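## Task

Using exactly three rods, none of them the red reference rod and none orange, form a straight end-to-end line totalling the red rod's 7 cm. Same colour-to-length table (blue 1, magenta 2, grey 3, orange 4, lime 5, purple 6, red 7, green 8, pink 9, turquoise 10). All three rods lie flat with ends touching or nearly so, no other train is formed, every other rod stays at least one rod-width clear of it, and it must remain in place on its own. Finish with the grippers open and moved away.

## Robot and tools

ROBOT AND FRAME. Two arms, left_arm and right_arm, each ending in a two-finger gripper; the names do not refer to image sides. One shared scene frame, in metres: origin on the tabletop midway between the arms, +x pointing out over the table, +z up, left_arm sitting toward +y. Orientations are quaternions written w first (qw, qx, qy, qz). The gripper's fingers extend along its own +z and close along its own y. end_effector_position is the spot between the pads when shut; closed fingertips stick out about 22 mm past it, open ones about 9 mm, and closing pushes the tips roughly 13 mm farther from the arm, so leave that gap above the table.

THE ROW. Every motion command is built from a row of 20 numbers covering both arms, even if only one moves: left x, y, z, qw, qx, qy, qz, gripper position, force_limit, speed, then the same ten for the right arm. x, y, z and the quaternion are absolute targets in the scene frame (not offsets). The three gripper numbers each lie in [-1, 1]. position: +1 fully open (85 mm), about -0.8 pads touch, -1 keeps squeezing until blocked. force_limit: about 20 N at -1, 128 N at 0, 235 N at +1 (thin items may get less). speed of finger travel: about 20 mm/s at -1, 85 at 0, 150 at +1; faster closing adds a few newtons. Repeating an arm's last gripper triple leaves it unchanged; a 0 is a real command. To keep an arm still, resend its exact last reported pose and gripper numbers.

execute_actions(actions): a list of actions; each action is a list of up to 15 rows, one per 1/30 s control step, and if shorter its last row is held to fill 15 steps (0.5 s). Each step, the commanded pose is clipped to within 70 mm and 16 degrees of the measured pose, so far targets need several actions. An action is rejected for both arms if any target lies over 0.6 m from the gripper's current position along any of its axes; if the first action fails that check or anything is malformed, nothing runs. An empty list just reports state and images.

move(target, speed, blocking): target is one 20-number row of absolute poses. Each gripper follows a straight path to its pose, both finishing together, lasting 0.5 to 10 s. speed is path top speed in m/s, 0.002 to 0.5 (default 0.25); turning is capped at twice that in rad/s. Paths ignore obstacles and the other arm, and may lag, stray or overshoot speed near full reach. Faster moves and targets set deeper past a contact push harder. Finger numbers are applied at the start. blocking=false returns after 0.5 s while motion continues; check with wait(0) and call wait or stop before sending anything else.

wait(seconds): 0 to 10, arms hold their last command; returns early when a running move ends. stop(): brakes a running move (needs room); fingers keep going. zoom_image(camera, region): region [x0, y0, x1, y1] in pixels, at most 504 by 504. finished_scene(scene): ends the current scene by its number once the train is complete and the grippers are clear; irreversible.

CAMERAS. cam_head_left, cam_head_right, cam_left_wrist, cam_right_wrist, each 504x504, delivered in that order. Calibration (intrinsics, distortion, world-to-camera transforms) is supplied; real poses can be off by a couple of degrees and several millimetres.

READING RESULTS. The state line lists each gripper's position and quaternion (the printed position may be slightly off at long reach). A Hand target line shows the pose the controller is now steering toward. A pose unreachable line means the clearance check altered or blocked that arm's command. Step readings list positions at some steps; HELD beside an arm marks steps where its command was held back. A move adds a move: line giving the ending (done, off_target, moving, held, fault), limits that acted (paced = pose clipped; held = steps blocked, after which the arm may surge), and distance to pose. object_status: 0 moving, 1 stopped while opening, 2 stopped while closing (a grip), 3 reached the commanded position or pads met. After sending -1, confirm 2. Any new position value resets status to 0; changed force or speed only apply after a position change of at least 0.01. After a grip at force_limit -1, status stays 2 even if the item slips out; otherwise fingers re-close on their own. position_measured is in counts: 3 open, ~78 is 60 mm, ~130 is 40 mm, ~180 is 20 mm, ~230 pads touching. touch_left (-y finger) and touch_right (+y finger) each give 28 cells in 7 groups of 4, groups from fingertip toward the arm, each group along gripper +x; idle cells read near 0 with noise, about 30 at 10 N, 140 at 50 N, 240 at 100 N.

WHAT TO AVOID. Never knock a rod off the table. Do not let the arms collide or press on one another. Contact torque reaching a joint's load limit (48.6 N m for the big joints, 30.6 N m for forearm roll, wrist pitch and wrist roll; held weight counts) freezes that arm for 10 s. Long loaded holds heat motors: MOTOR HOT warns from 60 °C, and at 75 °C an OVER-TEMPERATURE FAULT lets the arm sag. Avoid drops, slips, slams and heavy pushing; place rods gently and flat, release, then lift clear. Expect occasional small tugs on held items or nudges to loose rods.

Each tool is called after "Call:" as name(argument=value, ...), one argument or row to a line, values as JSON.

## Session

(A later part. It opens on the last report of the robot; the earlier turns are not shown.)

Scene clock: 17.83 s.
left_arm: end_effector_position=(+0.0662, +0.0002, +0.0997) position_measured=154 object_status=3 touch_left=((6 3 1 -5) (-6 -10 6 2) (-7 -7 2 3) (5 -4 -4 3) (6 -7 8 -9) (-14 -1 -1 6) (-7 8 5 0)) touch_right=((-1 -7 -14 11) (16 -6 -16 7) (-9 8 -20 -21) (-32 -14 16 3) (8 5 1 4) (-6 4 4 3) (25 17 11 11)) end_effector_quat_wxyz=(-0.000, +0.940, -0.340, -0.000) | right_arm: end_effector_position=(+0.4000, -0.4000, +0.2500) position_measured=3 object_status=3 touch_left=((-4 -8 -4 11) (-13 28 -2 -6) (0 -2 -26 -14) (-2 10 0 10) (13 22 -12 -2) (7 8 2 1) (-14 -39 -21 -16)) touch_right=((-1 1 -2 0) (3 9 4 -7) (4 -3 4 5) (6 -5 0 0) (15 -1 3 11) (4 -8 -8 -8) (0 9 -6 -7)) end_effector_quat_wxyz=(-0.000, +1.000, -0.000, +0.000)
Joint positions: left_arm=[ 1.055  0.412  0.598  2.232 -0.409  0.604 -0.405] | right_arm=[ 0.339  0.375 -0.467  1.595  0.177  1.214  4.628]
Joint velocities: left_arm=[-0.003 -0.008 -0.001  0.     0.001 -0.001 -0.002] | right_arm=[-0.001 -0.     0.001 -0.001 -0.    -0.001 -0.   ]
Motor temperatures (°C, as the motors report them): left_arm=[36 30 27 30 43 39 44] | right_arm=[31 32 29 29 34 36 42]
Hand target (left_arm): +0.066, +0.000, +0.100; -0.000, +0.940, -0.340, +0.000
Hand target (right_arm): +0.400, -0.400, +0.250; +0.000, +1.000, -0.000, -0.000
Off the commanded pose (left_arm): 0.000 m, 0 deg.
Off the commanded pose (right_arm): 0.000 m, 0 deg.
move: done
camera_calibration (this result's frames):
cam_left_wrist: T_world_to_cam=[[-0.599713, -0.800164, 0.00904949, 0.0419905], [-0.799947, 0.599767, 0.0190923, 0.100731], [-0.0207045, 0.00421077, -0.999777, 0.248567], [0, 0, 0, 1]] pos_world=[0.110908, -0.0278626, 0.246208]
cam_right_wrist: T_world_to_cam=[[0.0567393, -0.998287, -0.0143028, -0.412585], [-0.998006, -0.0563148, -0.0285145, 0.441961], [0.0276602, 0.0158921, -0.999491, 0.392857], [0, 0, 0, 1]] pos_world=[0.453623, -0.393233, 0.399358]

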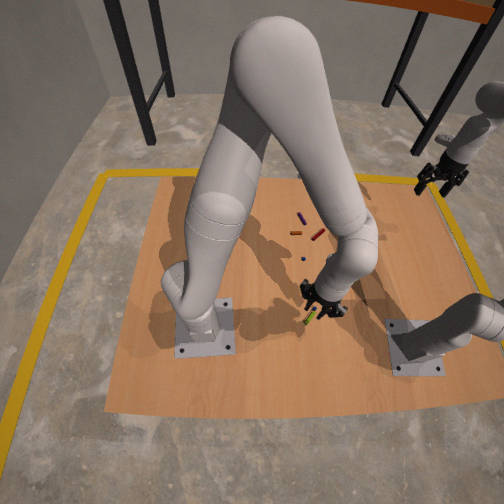

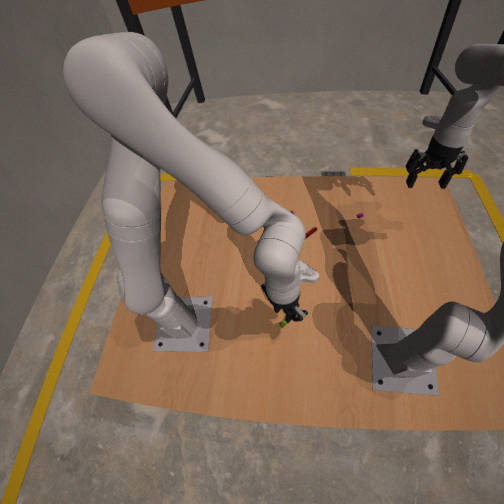

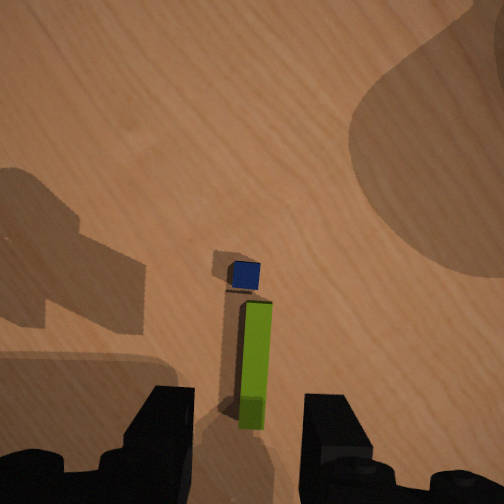

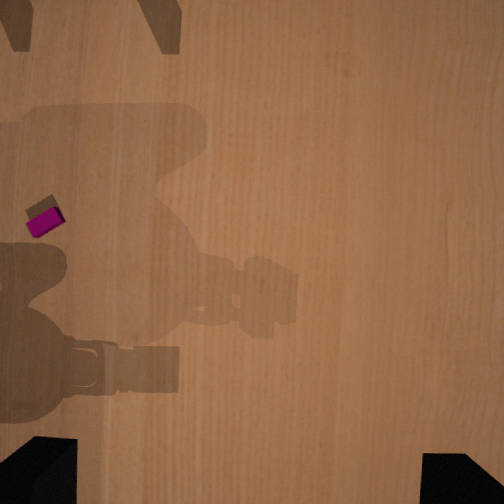

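Call:
move(
  target=[0.1050,-0.0292,0.0275,0,0.94,-0.34,0,-0.2,-1,0, 0.40,-0.40,0.25,0,1,0,0,1,-1,0],
  speed=0.1,
)

Call:
move(
  target=[0.1050,-0.0292,0.0275,0,0.94,-0.34,0,-1,-1,0, 0.40,-0.40,0.25,0,1,0,0,1,-1,0],
)

Call:
move(
  target=[0.0993,-0.0295,0.0285,0,0.94,-0.34,0,-1,-1,0, 0.40,-0.40,0.25,0,1,0,0,1,-1,0],
  speed=0.01,
)

Call:
move(
  target=[0.0993,-0.0295,0.0285,0,0.94,-0.34,0,-0.2,-1,0, 0.40,-0.40,0.25,0,1,0,0,1,-1,0],
)

Call:
move(
  target=[0.066,0.0,0.10,0,0.94,-0.34,0,-0.2,-1,0, 0.40,-0.40,0.25,0,1,0,0,1,-1,0],
  speed=0.1,
)

Scene clock: 19.37 s.
left_arm: end_effector_position=(+0.1048, -0.0294, +0.0278) position_measured=154 object_status=3 touch_left=((5 2 -4 -14) (-5 -3 7 7) (-11 -7 -9 5) (1 0 0 5) (16 -11 -10 -7) (-2 -7 3 -2) (8 4 -8 1)) touch_right=((10 22 4 -9) (6 29 -22 7) (-7 -23 -11 11) (-2 12 28 -8) (-22 -19 -4 15) (17 15 -8 0) (-12 26 -26 35)) end_effector_quat_wxyz=(+0.000, +0.940, -0.340, +0.000) | right_arm: end_effector_position=(+0.4000, -0.4000, +0.2500) position_measured=3 object_status=3 touch_left=((-25 -27 12 10) (5 12 -14 20) (-13 -3 -17 10) (8 24 -4 -12) (6 22 14 -38) (3 4 -3 4) (-1 -9 1 -5)) touch_right=((-3 5 -10 2) (2 10 -5 -12) (-1 -12 -7 0) (-9 1 12 8) (-6 -3 -7 7) (0 -6 -5 -3) (4 4 5 3)) end_effector_quat_wxyz=(-0.000, +1.000, -0.000, +0.000)
Joint positions: left_arm=[ 1.118  0.632  0.414  2.185 -0.599  0.434 -0.347] | right_arm=[ 0.339  0.375 -0.467  1.595  0.177  1.214  4.628]
Joint velocities: left_arm=[ 0.004  0.007  0.001  0.001 -0.     0.001 -0.   ] | right_arm=[-0.    -0.     0.001 -0.    -0.001  0.    -0.   ]
Motor temperatures (°C, as the motors report them): left_arm=[36 30 27 30 43 39 44] | right_arm=[31 32 29 29 34 36 42]
Hand target (left_arm): +0.105, -0.029, +0.028; +0.000, +0.940, -0.340, -0.000
Hand target (right_arm): +0.400, -0.400, +0.250; +0.000, +1.000, +0.000, -0.000
Off the commanded pose (left_arm): 0.000 m, 0 deg.
Off the commanded pose (right_arm): 0.000 m, 0 deg.
move: done
camera_calibration (this result's frames):
cam_left_wrist: T_world_to_cam=[[-0.59892, -0.800741, 0.0104367, 0.0419909], [-0.800537, 0.599006, 0.0182481, 0.150813], [-0.0208637, 0.00257418, -0.999779, 0.177544], [0, 0, 0, 1]] pos_world=[0.149585, -0.0571713, 0.174315]
cam_right_wrist: T_world_to_cam=[[0.0567394, -0.998287, -0.0143027, -0.412585], [-0.998006, -0.0563149, -0.0285144, 0.441961], [0.0276601, 0.015892, -0.999491, 0.392857], [0, 0, 0, 1]] pos_world=[0.453623, -0.393233, 0.399358]

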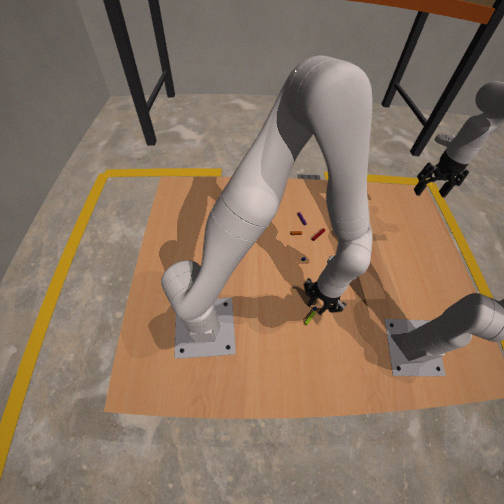

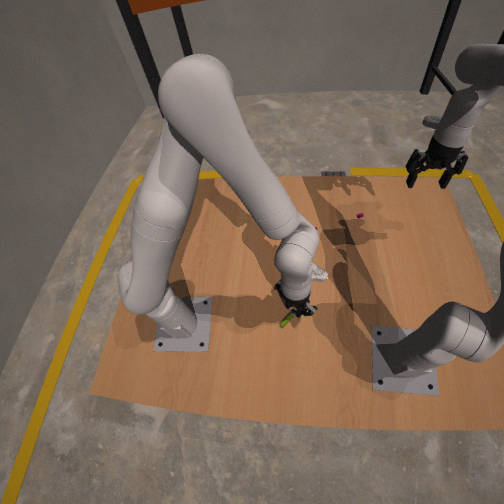

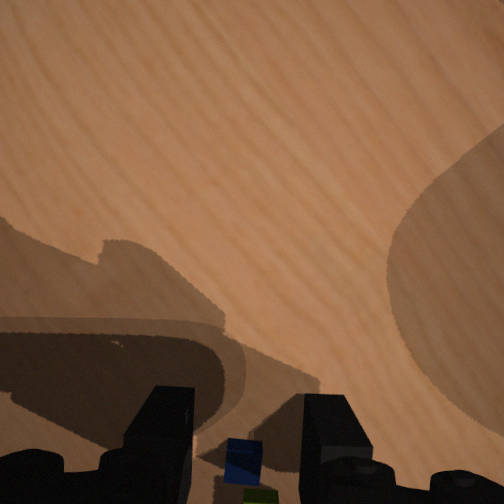

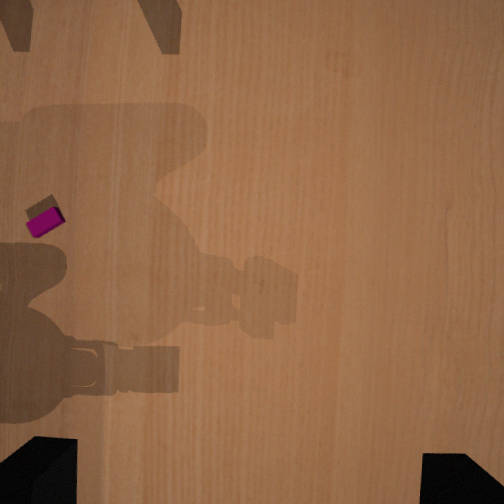

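Scene clock: 20.07 s.
left_arm: end_effector_position=(+0.1049, -0.0293, +0.0277) position_measured=207 object_status=2 touch_left=((385 337 39 -6) (70 62 16 3) (3 -1 -1 18) (2 0 -2 -3) (17 -9 1 -13) (-6 6 9 -2) (-6 -5 10 1)) touch_right=((399 348 73 16) (84 49 -3 2) (-5 -3 19 5) (-18 7 1 22) (6 -1 -4 8) (-32 -12 -16 6) (10 -12 -19 -14)) end_effector_quat_wxyz=(+0.000, +0.940, -0.340, +0.000) | right_arm: end_effector_position=(+0.4000, -0.4000, +0.2500) position_measured=3 object_status=3 touch_left=((3 11 27 4) (31 -7 14 18) (8 -2 -11 13) (9 -9 20 -22) (-2 7 -29 -8) (-22 1 10 -1) (4 0 15 -14)) touch_right=((3 -3 11 -1) (6 2 -1 -7) (-1 -8 5 -2) (7 -9 2 -11) (15 -8 -5 9) (7 -10 -8 -3) (2 13 -1 1)) end_effector_quat_wxyz=(-0.000, +1.000, +0.000, +0.000)
Joint positions: left_arm=[ 1.118  0.632  0.414  2.185 -0.599  0.434 -0.347] | right_arm=[ 0.339  0.375 -0.467  1.595  0.177  1.214  4.628]
Joint velocities: left_arm=[ 0.     0.     0.     0.001 -0.    -0.    -0.001] | right_arm=[ 0.001  0.    -0.    -0.    -0.     0.002  0.   ]
Motor temperatures (°C, as the motors report them): left_arm=[36 30 27 30 43 39 44] | right_arm=[31 32 29 29 34 36 42]
Hand target (left_arm): +0.105, -0.029, +0.028; +0.000, +0.940, -0.340, -0.000
Hand target (right_arm): +0.400, -0.400, +0.250; +0.000, +1.000, +0.000, -0.000
Off the commanded pose (left_arm): 0.000 m, 0 deg.
Off the commanded pose (right_arm): 0.000 m, 0 deg.
move: done
camera_calibration (this result's frames):
cam_left_wrist: T_world_to_cam=[[-0.599422, -0.800371, 0.0100128, 0.0422053], [-0.800167, 0.599498, 0.0182908, 0.150832], [-0.0206421, 0.002952, -0.999783, 0.177424], [0, 0, 0, 1]] pos_world=[0.149652, -0.0571673, 0.174204]
cam_right_wrist: T_world_to_cam=[[0.0567399, -0.998287, -0.0143028, -0.412585], [-0.998006, -0.0563154, -0.0285147, 0.441961], [0.0276604, 0.0158922, -0.999491, 0.392857], [0, 0, 0, 1]] pos_world=[0.453623, -0.393233, 0.399358]

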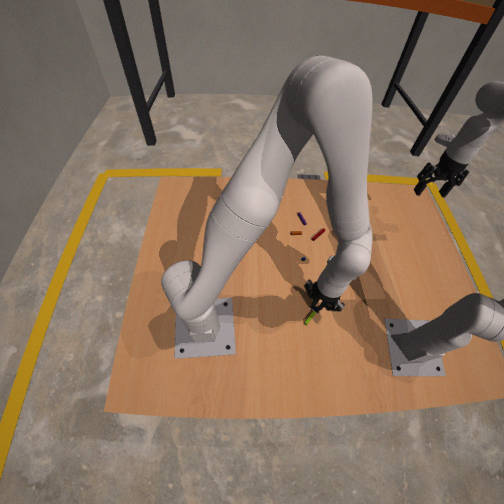

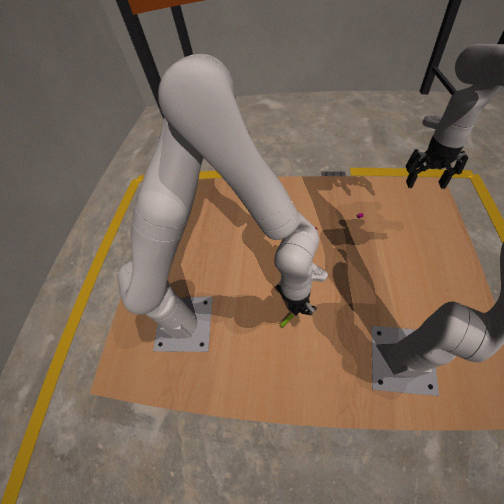

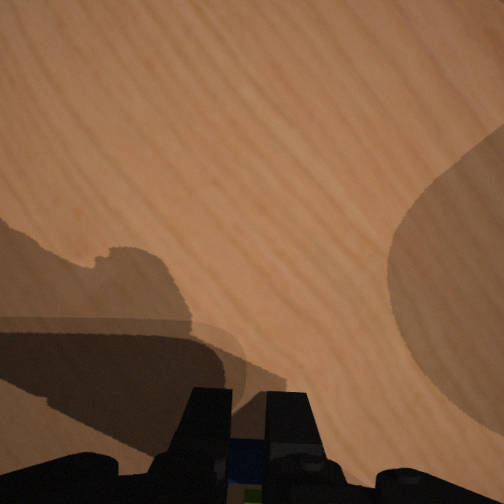

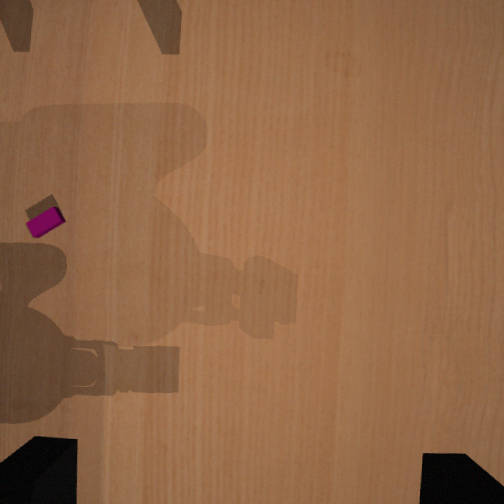

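Scene clock: 20.87 s.
left_arm: end_effector_position=(+0.0994, -0.0295, +0.0285) position_measured=207 object_status=2 touch_left=((364 346 32 -2) (66 62 17 13) (-8 -12 -9 8) (-1 -6 1 -3) (19 -3 -6 -4) (-6 14 4 4) (2 10 4 11)) touch_right=((403 319 51 7) (70 62 -12 0) (16 15 -6 -1) (12 10 -2 13) (4 -16 14 29) (2 -6 20 13) (2 17 -2 10)) end_effector_quat_wxyz=(-0.000, +0.940, -0.340, +0.000) | right_arm: end_effector_position=(+0.4000, -0.4000, +0.2500) position_measured=3 object_status=3 touch_left=((-10 -1 19 -8) (0 1 11 20) (-3 25 -6 -10) (3 11 -18 15) (-11 -4 4 1) (8 1 -9 12) (2 -8 10 18)) touch_right=((7 2 5 1) (6 0 0 -1) (-5 -5 -7 7) (-6 -6 2 -2) (5 5 1 19) (-1 -1 1 -3) (6 -2 -8 -2)) end_effector_quat_wxyz=(-0.000, +1.000, -0.000, +0.000)
Joint positions: left_arm=[ 1.134  0.629  0.414  2.187 -0.595  0.435 -0.335] | right_arm=[ 0.339  0.375 -0.467  1.595  0.177  1.214  4.628]
Joint velocities: left_arm=[ 0.003 -0.001  0.    -0.001 -0.    -0.001  0.   ] | right_arm=[ 0.     0.     0.     0.    -0.001  0.001 -0.   ]
Motor temperatures (°C, as the motors report them): left_arm=[36 30 27 30 43 39 44] | right_arm=[31 32 29 29 34 36 42]
Hand target (left_arm): +0.099, -0.029, +0.029; -0.000, +0.940, -0.340, +0.000
Hand target (right_arm): +0.400, -0.400, +0.250; +0.000, +1.000, +0.000, -0.000
Off the commanded pose (left_arm): 0.000 m, 0 deg.
Off the commanded pose (right_arm): 0.000 m, 0 deg.
move: done
camera_calibration (this result's frames):
cam_left_wrist: T_world_to_cam=[[-0.599117, -0.800603, 0.00965621, 0.0387525], [-0.800395, 0.599186, 0.0185802, 0.146489], [-0.0206612, 0.00340292, -0.999781, 0.178134], [0, 0, 0, 1]] pos_world=[0.144147, -0.0573549, 0.174999]
cam_right_wrist: T_world_to_cam=[[0.0567394, -0.998287, -0.0143028, -0.412585], [-0.998006, -0.0563149, -0.0285146, 0.441961], [0.0276603, 0.0158922, -0.999491, 0.392857], [0, 0, 0, 1]] pos_world=[0.453623, -0.393233, 0.399358]

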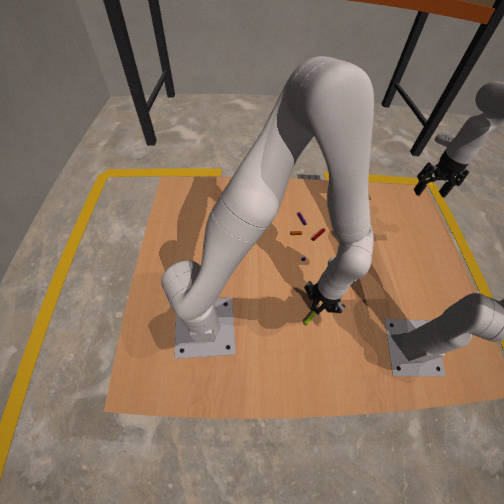

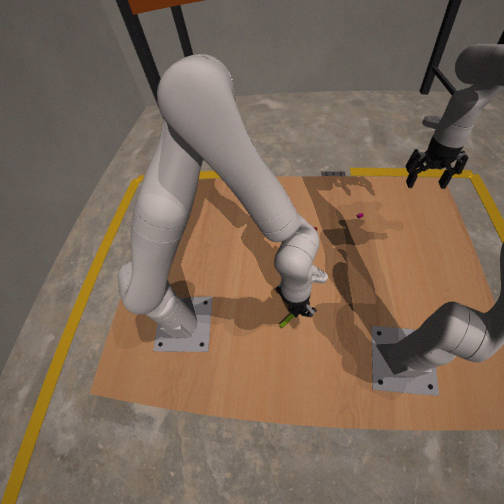

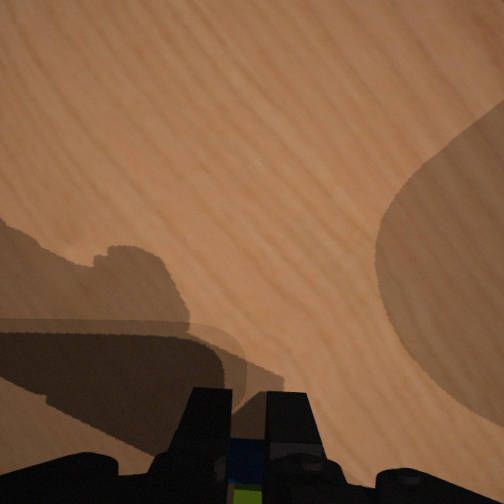

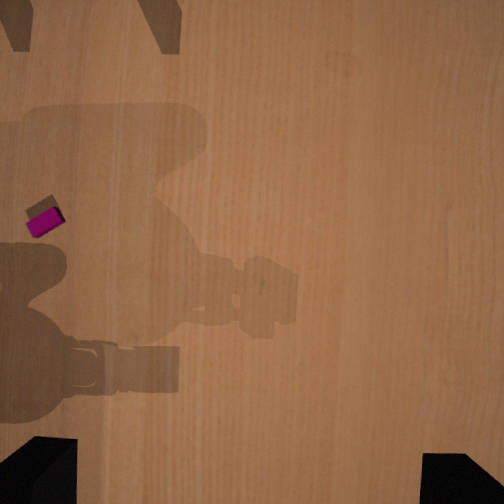

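Scene clock: 21.57 s.
left_arm: end_effector_position=(+0.0993, -0.0295, +0.0285) position_measured=154 object_status=3 touch_left=((6 7 1 -6) (4 -10 8 6) (-2 -7 -11 20) (-4 0 -4 -3) (9 0 3 -6) (8 -1 3 5) (-1 4 8 18)) touch_right=((-5 -12 -22 12) (0 -10 -15 16) (8 -12 14 -6) (-14 20 -6 26) (5 21 -14 35) (-13 -19 -19 -4) (9 2 9 26)) end_effector_quat_wxyz=(+0.000, +0.940, -0.340, +0.000) | right_arm: end_effector_position=(+0.4000, -0.4000, +0.2500) position_measured=3 object_status=3 touch_left=((-3 -26 8 9) (-12 -6 -5 5) (8 12 19 -4) (31 11 -1 2) (-15 -11 -7 7) (21 -4 7 8) (-8 -19 -14 -10)) touch_right=((1 9 5 3) (3 12 2 8) (11 -4 7 2) (4 2 11 9) (3 2 5 13) (1 -7 -10 1) (9 -10 -6 -1)) end_effector_quat_wxyz=(-0.000, +1.000, -0.000, +0.000)
Joint positions: left_arm=[ 1.134  0.629  0.414  2.187 -0.595  0.435 -0.335] | right_arm=[ 0.339  0.375 -0.467  1.595  0.177  1.214  4.628]
Joint velocities: left_arm=[-0.    -0.     0.     0.001  0.001 -0.001 -0.   ] | right_arm=[-0.002  0.    -0.     0.     0.     0.    -0.   ]
Motor temperatures (°C, as the motors report them): left_arm=[36 30 27 30 43 39 44] | right_arm=[31 32 29 29 34 36 42]
Hand target (left_arm): +0.099, -0.029, +0.028; -0.000, +0.940, -0.340, +0.000
Hand target (right_arm): +0.400, -0.400, +0.250; +0.000, +1.000, +0.000, -0.000
Off the commanded pose (left_arm): 0.000 m, 0 deg.
Off the commanded pose (right_arm): 0.000 m, 0 deg.
move: done
camera_calibration (this result's frames):
cam_left_wrist: T_world_to_cam=[[-0.59924, -0.80051, 0.00973558, 0.0386766], [-0.800301, 0.59931, 0.0186215, 0.146434], [-0.0207413, 0.00336733, -0.999779, 0.178148], [0, 0, 0, 1]] pos_world=[0.144063, -0.0573983, 0.175005]
cam_right_wrist: T_world_to_cam=[[0.0567395, -0.998287, -0.0143028, -0.412585], [-0.998006, -0.056315, -0.0285145, 0.441961], [0.0276602, 0.0158922, -0.999491, 0.392857], [0, 0, 0, 1]] pos_world=[0.453623, -0.393233, 0.399358]

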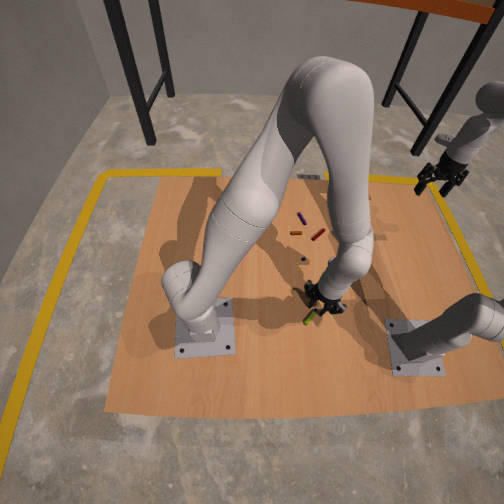

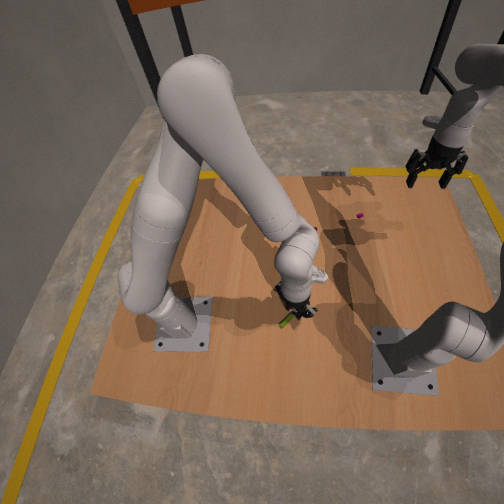

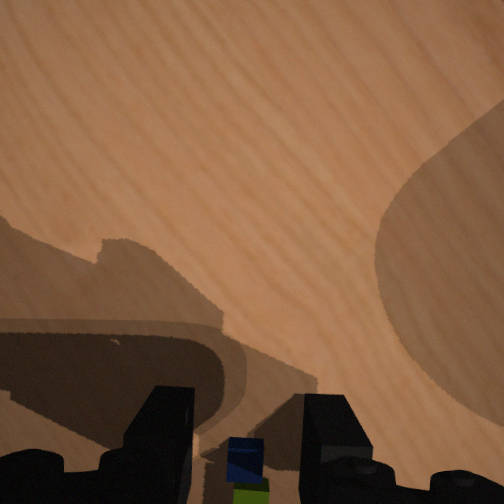

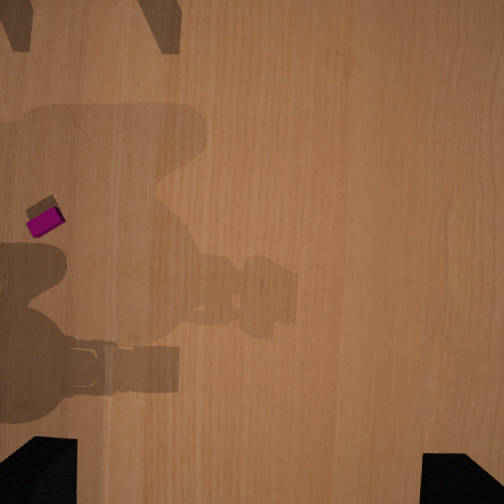

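Scene clock: 22.73 s.
left_arm: end_effector_position=(+0.0661, +0.0002, +0.0997) position_measured=154 object_status=3 touch_left=((0 4 10 -9) (13 -3 13 3) (0 5 -9 6) (-5 3 -9 -3) (10 -2 5 -3) (-4 8 5 -2) (3 9 8 6)) touch_right=((-8 -6 -15 -2) (7 -1 -16 2) (2 11 0 -11) (-14 14 -9 -31) (6 -11 -18 4) (-3 36 24 -1) (3 14 17 -3)) end_effector_quat_wxyz=(-0.000, +0.940, -0.340, -0.000) | right_arm: end_effector_position=(+0.4000, -0.4000, +0.2500) position_measured=3 object_status=3 touch_left=((8 22 27 13) (-22 -12 0 -10) (7 -16 2 -1) (-18 -1 15 -15) (-7 15 25 3) (2 1 3 0) (-7 -30 -15 -8)) touch_right=((2 -3 6 -7) (2 -9 -6 -7) (2 -5 -1 -4) (-9 -5 12 -6) (-4 -3 10 5) (0 -6 0 -9) (2 -2 -10 2)) end_effector_quat_wxyz=(-0.000, +1.000, -0.000, +0.000)
Joint positions: left_arm=[ 1.055  0.412  0.599  2.232 -0.409  0.604 -0.405] | right_arm=[ 0.339  0.375 -0.467  1.595  0.177  1.214  4.628]
Joint velocities: left_arm=[-0.006 -0.008 -0.002 -0.     0.001 -0.001 -0.002] | right_arm=[-0.001  0.    -0.     0.    -0.001  0.    -0.   ]
Motor temperatures (°C, as the motors report them): left_arm=[36 30 27 30 43 39 44] | right_arm=[31 32 29 29 34 36 42]
Hand target (left_arm): +0.066, +0.000, +0.100; -0.000, +0.940, -0.340, +0.000
Hand target (right_arm): +0.400, -0.400, +0.250; +0.000, +1.000, +0.000, -0.000
Off the commanded pose (left_arm): 0.000 m, 0 deg.
Off the commanded pose (right_arm): 0.000 m, 0 deg.
move: done
camera_calibration (this result's frames):
cam_left_wrist: T_world_to_cam=[[-0.599781, -0.800112, 0.0091122, 0.0419241], [-0.799893, 0.599836, 0.0191924, 0.100675], [-0.0208219, 0.00422244, -0.999774, 0.248565], [0, 0, 0, 1]] pos_world=[0.11085, -0.0278939, 0.246195]
cam_right_wrist: T_world_to_cam=[[0.0567397, -0.998287, -0.0143027, -0.412585], [-0.998006, -0.0563152, -0.0285145, 0.44196], [0.0276602, 0.0158921, -0.999491, 0.392857], [0, 0, 0, 1]] pos_world=[0.453623, -0.393233, 0.399358]

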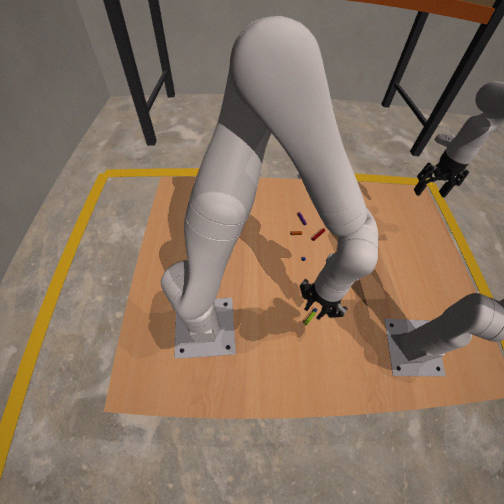

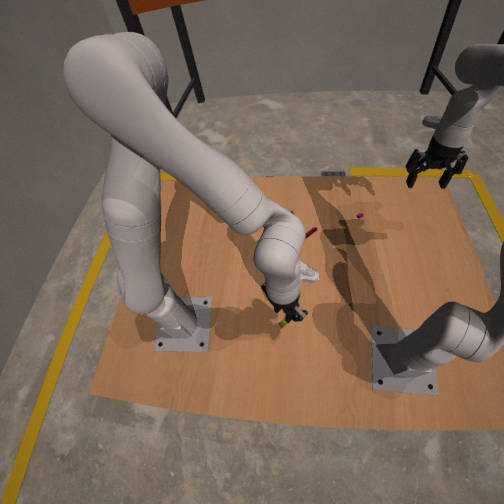

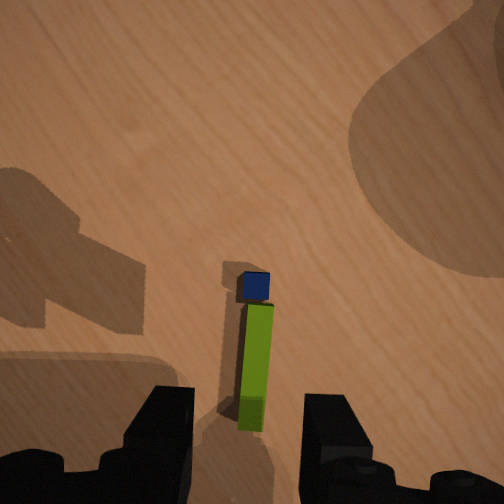

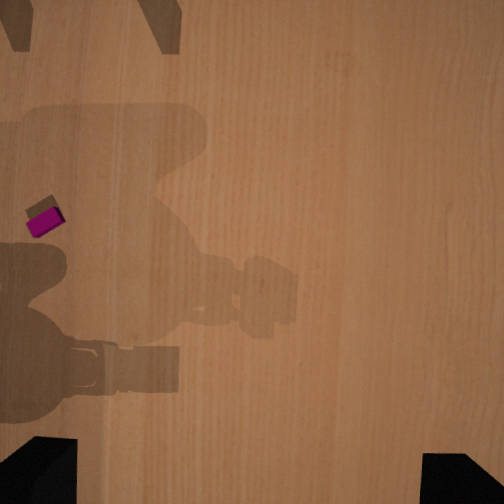

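Call:
move(
  target=[0.252,0.005,0.10,0,0.94,-0.34,0,-0.2,-1,0, 0.40,-0.40,0.25,0,1,0,0,1,-1,0],
)

Scene clock: 24.03 s.
left_arm: end_effector_position=(+0.2505, +0.0035, +0.1001) position_measured=154 object_status=3 touch_left=((3 2 -5 -9) (-2 0 15 5) (4 -5 -16 2) (13 -4 -3 -4) (-3 -11 1 -6) (-1 4 10 -11) (10 -1 9 -4)) touch_right=((9 13 -11 17) (-2 -2 3 -39) (-10 27 3 -18) (9 8 7 13) (0 18 -2 8) (-18 15 14 -10) (1 -17 1 -19)) end_effector_quat_wxyz=(+0.001, +0.940, -0.341, -0.001) | right_arm: end_effector_position=(+0.4000, -0.4000, +0.2500) position_measured=3 object_status=3 touch_left=((20 -9 7 -14) (-28 -10 21 5) (9 -8 -12 -6) (26 13 -9 -17) (29 -3 -1 -14) (18 -1 5 11) (7 -20 -7 -10)) touch_right=((9 -5 -3 -6) (-3 5 5 -4) (-11 -5 12 10) (1 5 2 1) (6 3 -7 2) (5 -9 -4 5) (4 7 -7 0)) end_effector_quat_wxyz=(-0.000, +1.000, -0.000, +0.000)
Joint positions: left_arm=[ 0.589  0.511  0.583  2.051 -0.427  0.699 -0.916] | right_arm=[ 0.339  0.375 -0.467  1.595  0.177  1.214  4.628]
Joint velocities: left_arm=[-0.009  0.005 -0.007 -0.001  0.005 -0.001 -0.007] | right_arm=[ 0.001  0.    -0.001 -0.     0.001  0.001 -0.   ]
Motor temperatures (°C, as the motors report them): left_arm=[36 30 27 30 43 39 44] | right_arm=[31 32 29 29 34 36 42]
Hand target (left_arm): +0.251, +0.004, +0.100; +0.001, +0.940, -0.340, -0.001
Hand target (right_arm): +0.400, -0.400, +0.250; +0.000, +1.000, +0.000, -0.000
Off the commanded pose (left_arm): 0.002 m, 0 deg.
Off the commanded pose (right_arm): 0.000 m, 0 deg.
move: done
camera_calibration (this result's frames):
cam_left_wrist: T_world_to_cam=[[-0.600194, -0.799761, 0.0122557, 0.15502], [-0.799514, 0.600315, 0.0199998, 0.245954], [-0.0233524, 0.00220519, -0.999725, 0.253378], [0, 0, 0, 1]] pos_world=[0.295603, -0.0242299, 0.246489]
cam_right_wrist: T_world_to_cam=[[0.0567394, -0.998287, -0.0143026, -0.412585], [-0.998006, -0.0563149, -0.0285143, 0.441961], [0.02766, 0.015892, -0.999491, 0.392857], [0, 0, 0, 1]] pos_world=[0.453623, -0.393233, 0.399358]

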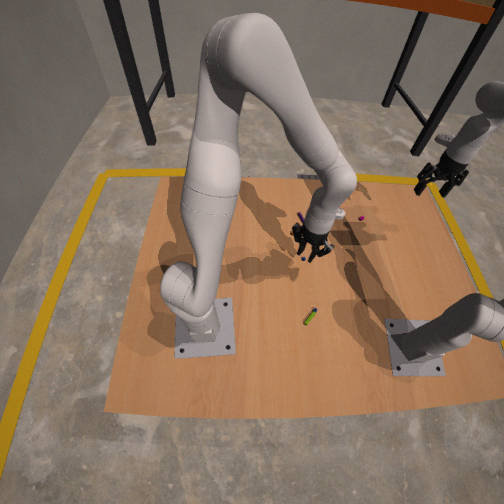

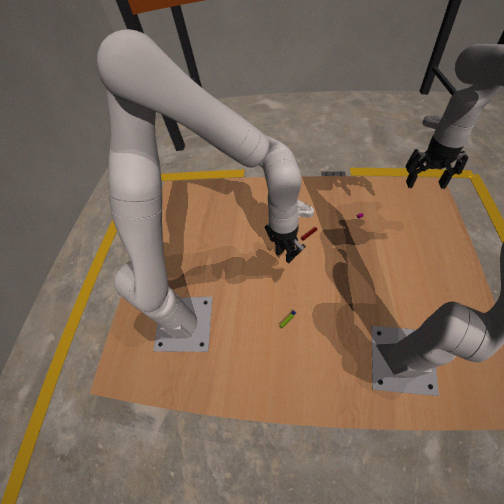

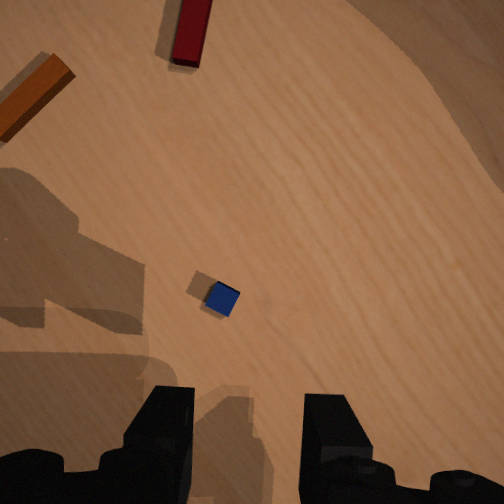

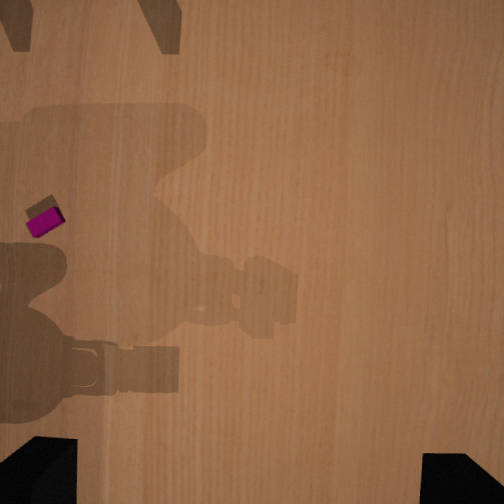

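Call:
move(
  target=[0.2876,-0.0127,0.0275,0,0.94,-0.34,0,-0.2,-1,0, 0.40,-0.40,0.25,0,1,0,0,1,-1,0],
  speed=0.1,
)

Call:
move(
  target=[0.2876,-0.0127,0.0275,0,0.94,-0.34,0,-1,-1,0, 0.40,-0.40,0.25,0,1,0,0,1,-1,0],
)

Scene clock: 25.40 s.
left_arm: end_effector_position=(+0.2875, -0.0129, +0.0278) position_measured=154 object_status=3 touch_left=((4 -8 6 0) (4 -8 9 10) (5 -13 -4 8) (0 -7 -3 -1) (8 -11 5 2) (-6 -2 -4 7) (-4 9 5 9)) touch_right=((-21 -16 -25 3) (-3 1 -1 12) (6 19 -7 1) (21 23 -14 -7) (10 24 2 -2) (4 -1 11 2) (-19 -4 16 22)) end_effector_quat_wxyz=(+0.000, +0.940, -0.340, +0.000) | right_arm: end_effector_position=(+0.4000, -0.4000, +0.2500) position_measured=3 object_status=3 touch_left=((21 -9 11 -3) (18 32 -7 -2) (19 -2 -13 4) (-8 -16 25 3) (-9 -21 -16 -12) (-7 25 2 11) (1 -18 26 20)) touch_right=((12 8 1 4) (-3 0 -5 3) (5 -8 2 -1) (-3 -7 2 -4) (2 -3 -5 9) (-10 7 -2 -11) (10 2 -3 -4)) end_effector_quat_wxyz=(-0.000, +1.000, +0.000, +0.000)
Joint positions: left_arm=[ 0.654  0.709  0.453  1.992 -0.561  0.565 -0.864] | right_arm=[ 0.339  0.375 -0.467  1.595  0.177  1.214  4.628]
Joint velocities: left_arm=[ 0.004  0.006  0.    -0.001 -0.     0.     0.001] | right_arm=[-0.001  0.     0.001 -0.     0.001 -0.001  0.   ]
Motor temperatures (°C, as the motors report them): left_arm=[36 30 27 30 43 39 44] | right_arm=[31 32 29 29 34 36 42]
Hand target (left_arm): +0.287, -0.013, +0.028; +0.000, +0.940, -0.340, -0.000
Hand target (right_arm): +0.400, -0.400, +0.250; +0.000, +1.000, -0.000, -0.000
Off the commanded pose (left_arm): 0.000 m, 0 deg.
Off the commanded pose (right_arm): 0.000 m, 0 deg.
move: done
camera_calibration (this result's frames):
cam_left_wrist: T_world_to_cam=[[-0.598942, -0.80073, 0.0100315, 0.164709], [-0.800531, 0.59902, 0.0180263, 0.287197], [-0.0204432, 0.00276618, -0.999787, 0.181179], [0, 0, 0, 1]] pos_world=[0.332265, -0.0406506, 0.174311]
cam_right_wrist: T_world_to_cam=[[0.0567397, -0.998287, -0.0143028, -0.412585], [-0.998006, -0.0563152, -0.0285147, 0.441961], [0.0276604, 0.0158922, -0.999491, 0.392857], [0, 0, 0, 1]] pos_world=[0.453623, -0.393233, 0.399358]

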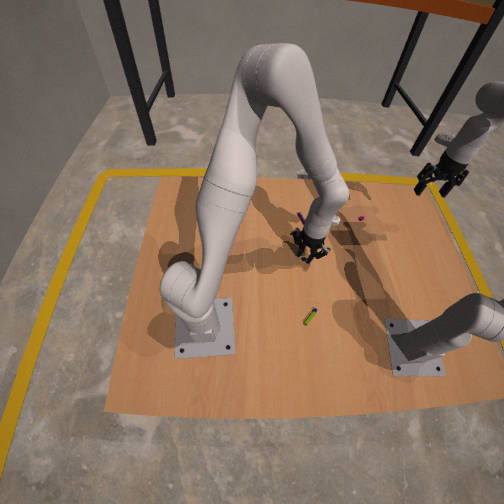

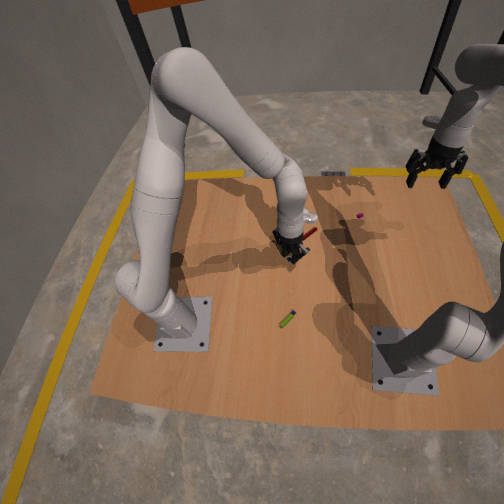

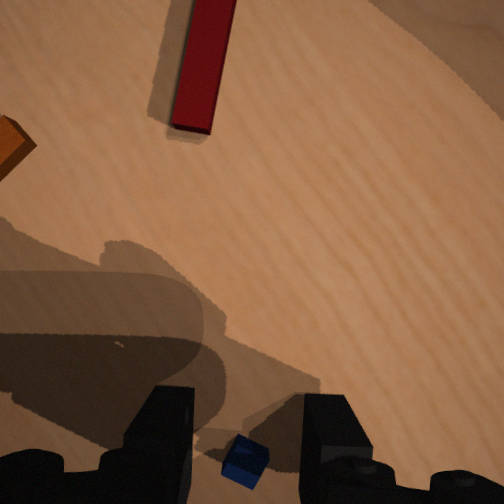

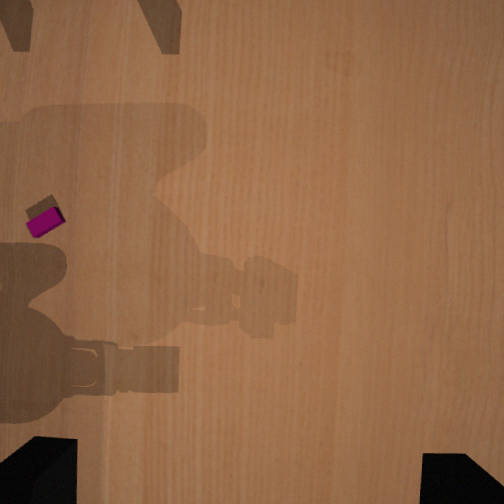

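Scene clock: 26.10 s.
left_arm: end_effector_position=(+0.2876, -0.0128, +0.0277) position_measured=207 object_status=2 touch_left=((409 318 34 -5) (78 59 24 4) (-7 -13 -3 14) (2 -4 -3 -6) (6 -5 1 -1) (-4 2 5 2) (-5 -2 6 8)) touch_right=((429 283 25 17) (81 51 -4 15) (14 42 -1 14) (-23 -1 4 17) (-5 -9 -24 21) (-36 9 12 3) (-19 -4 -20 -7)) end_effector_quat_wxyz=(+0.000, +0.940, -0.340, +0.000) | right_arm: end_effector_position=(+0.4000, -0.4000, +0.2500) position_measured=3 object_status=3 touch_left=((-12 1 2 22) (1 21 15 27) (-2 6 -8 2) (5 8 36 14) (20 11 11 -33) (0 9 9 23) (20 -8 15 -4)) touch_right=((0 0 6 0) (3 -1 8 -1) (5 -13 4 6) (-8 -11 6 -10) (5 0 7 9) (3 -7 -3 -3) (-7 7 -14 -6)) end_effector_quat_wxyz=(-0.000, +1.000, -0.000, +0.000)
Joint positions: left_arm=[ 0.654  0.709  0.453  1.991 -0.562  0.565 -0.864] | right_arm=[ 0.339  0.375 -0.467  1.595  0.177  1.214  4.628]
Joint velocities: left_arm=[-0.001 -0.     0.001  0.001 -0.     0.     0.001] | right_arm=[ 0.001  0.    -0.001 -0.001  0.001 -0.001 -0.   ]
Motor temperatures (°C, as the motors report them): left_arm=[36 30 27 30 43 39 44] | right_arm=[31 32 29 29 34 36 42]
Hand target (left_arm): +0.288, -0.013, +0.028; +0.000, +0.940, -0.340, -0.000
Hand target (right_arm): +0.400, -0.400, +0.250; +0.000, +1.000, +0.000, -0.000
Off the commanded pose (left_arm): 0.000 m, 0 deg.
Off the commanded pose (right_arm): 0.000 m, 0 deg.
move: done
camera_calibration (this result's frames):
cam_left_wrist: T_world_to_cam=[[-0.599352, -0.800425, 0.0097851, 0.164908], [-0.800222, 0.599424, 0.0183424, 0.287103], [-0.0205472, 0.00316333, -0.999784, 0.181102], [0, 0, 0, 1]] pos_world=[0.332305, -0.0406727, 0.174183]
cam_right_wrist: T_world_to_cam=[[0.0567396, -0.998287, -0.0143027, -0.412585], [-0.998006, -0.0563151, -0.0285145, 0.441961], [0.0276602, 0.015892, -0.999491, 0.392857], [0, 0, 0, 1]] pos_world=[0.453623, -0.393233, 0.399358]

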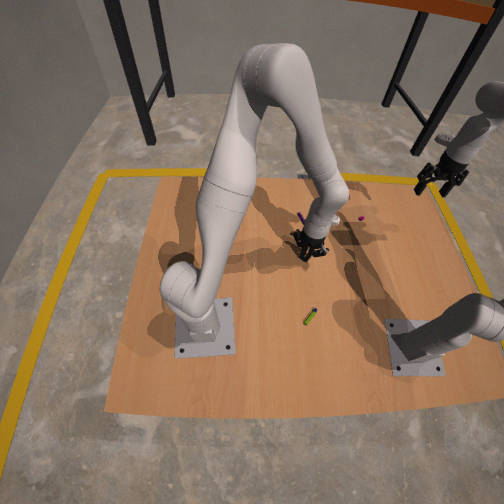

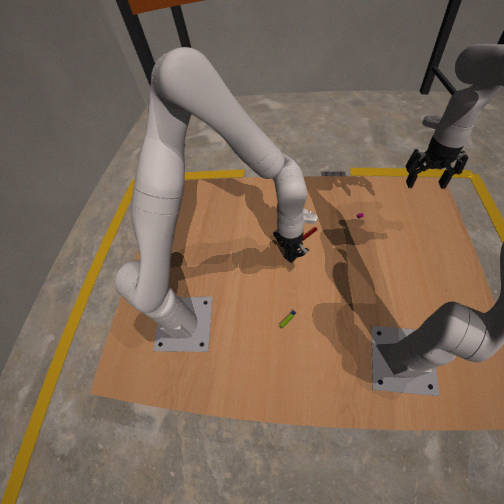

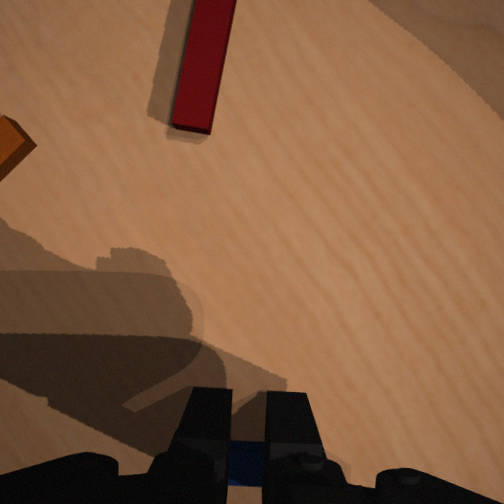

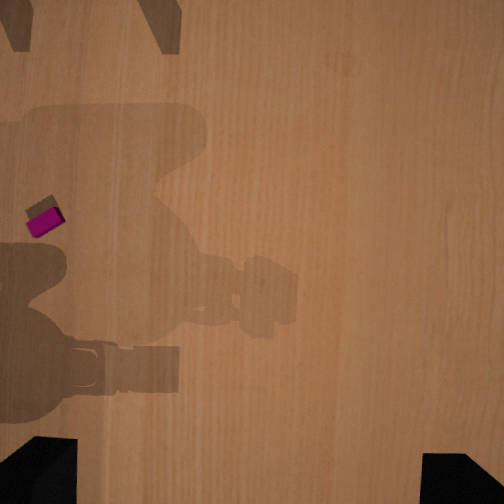

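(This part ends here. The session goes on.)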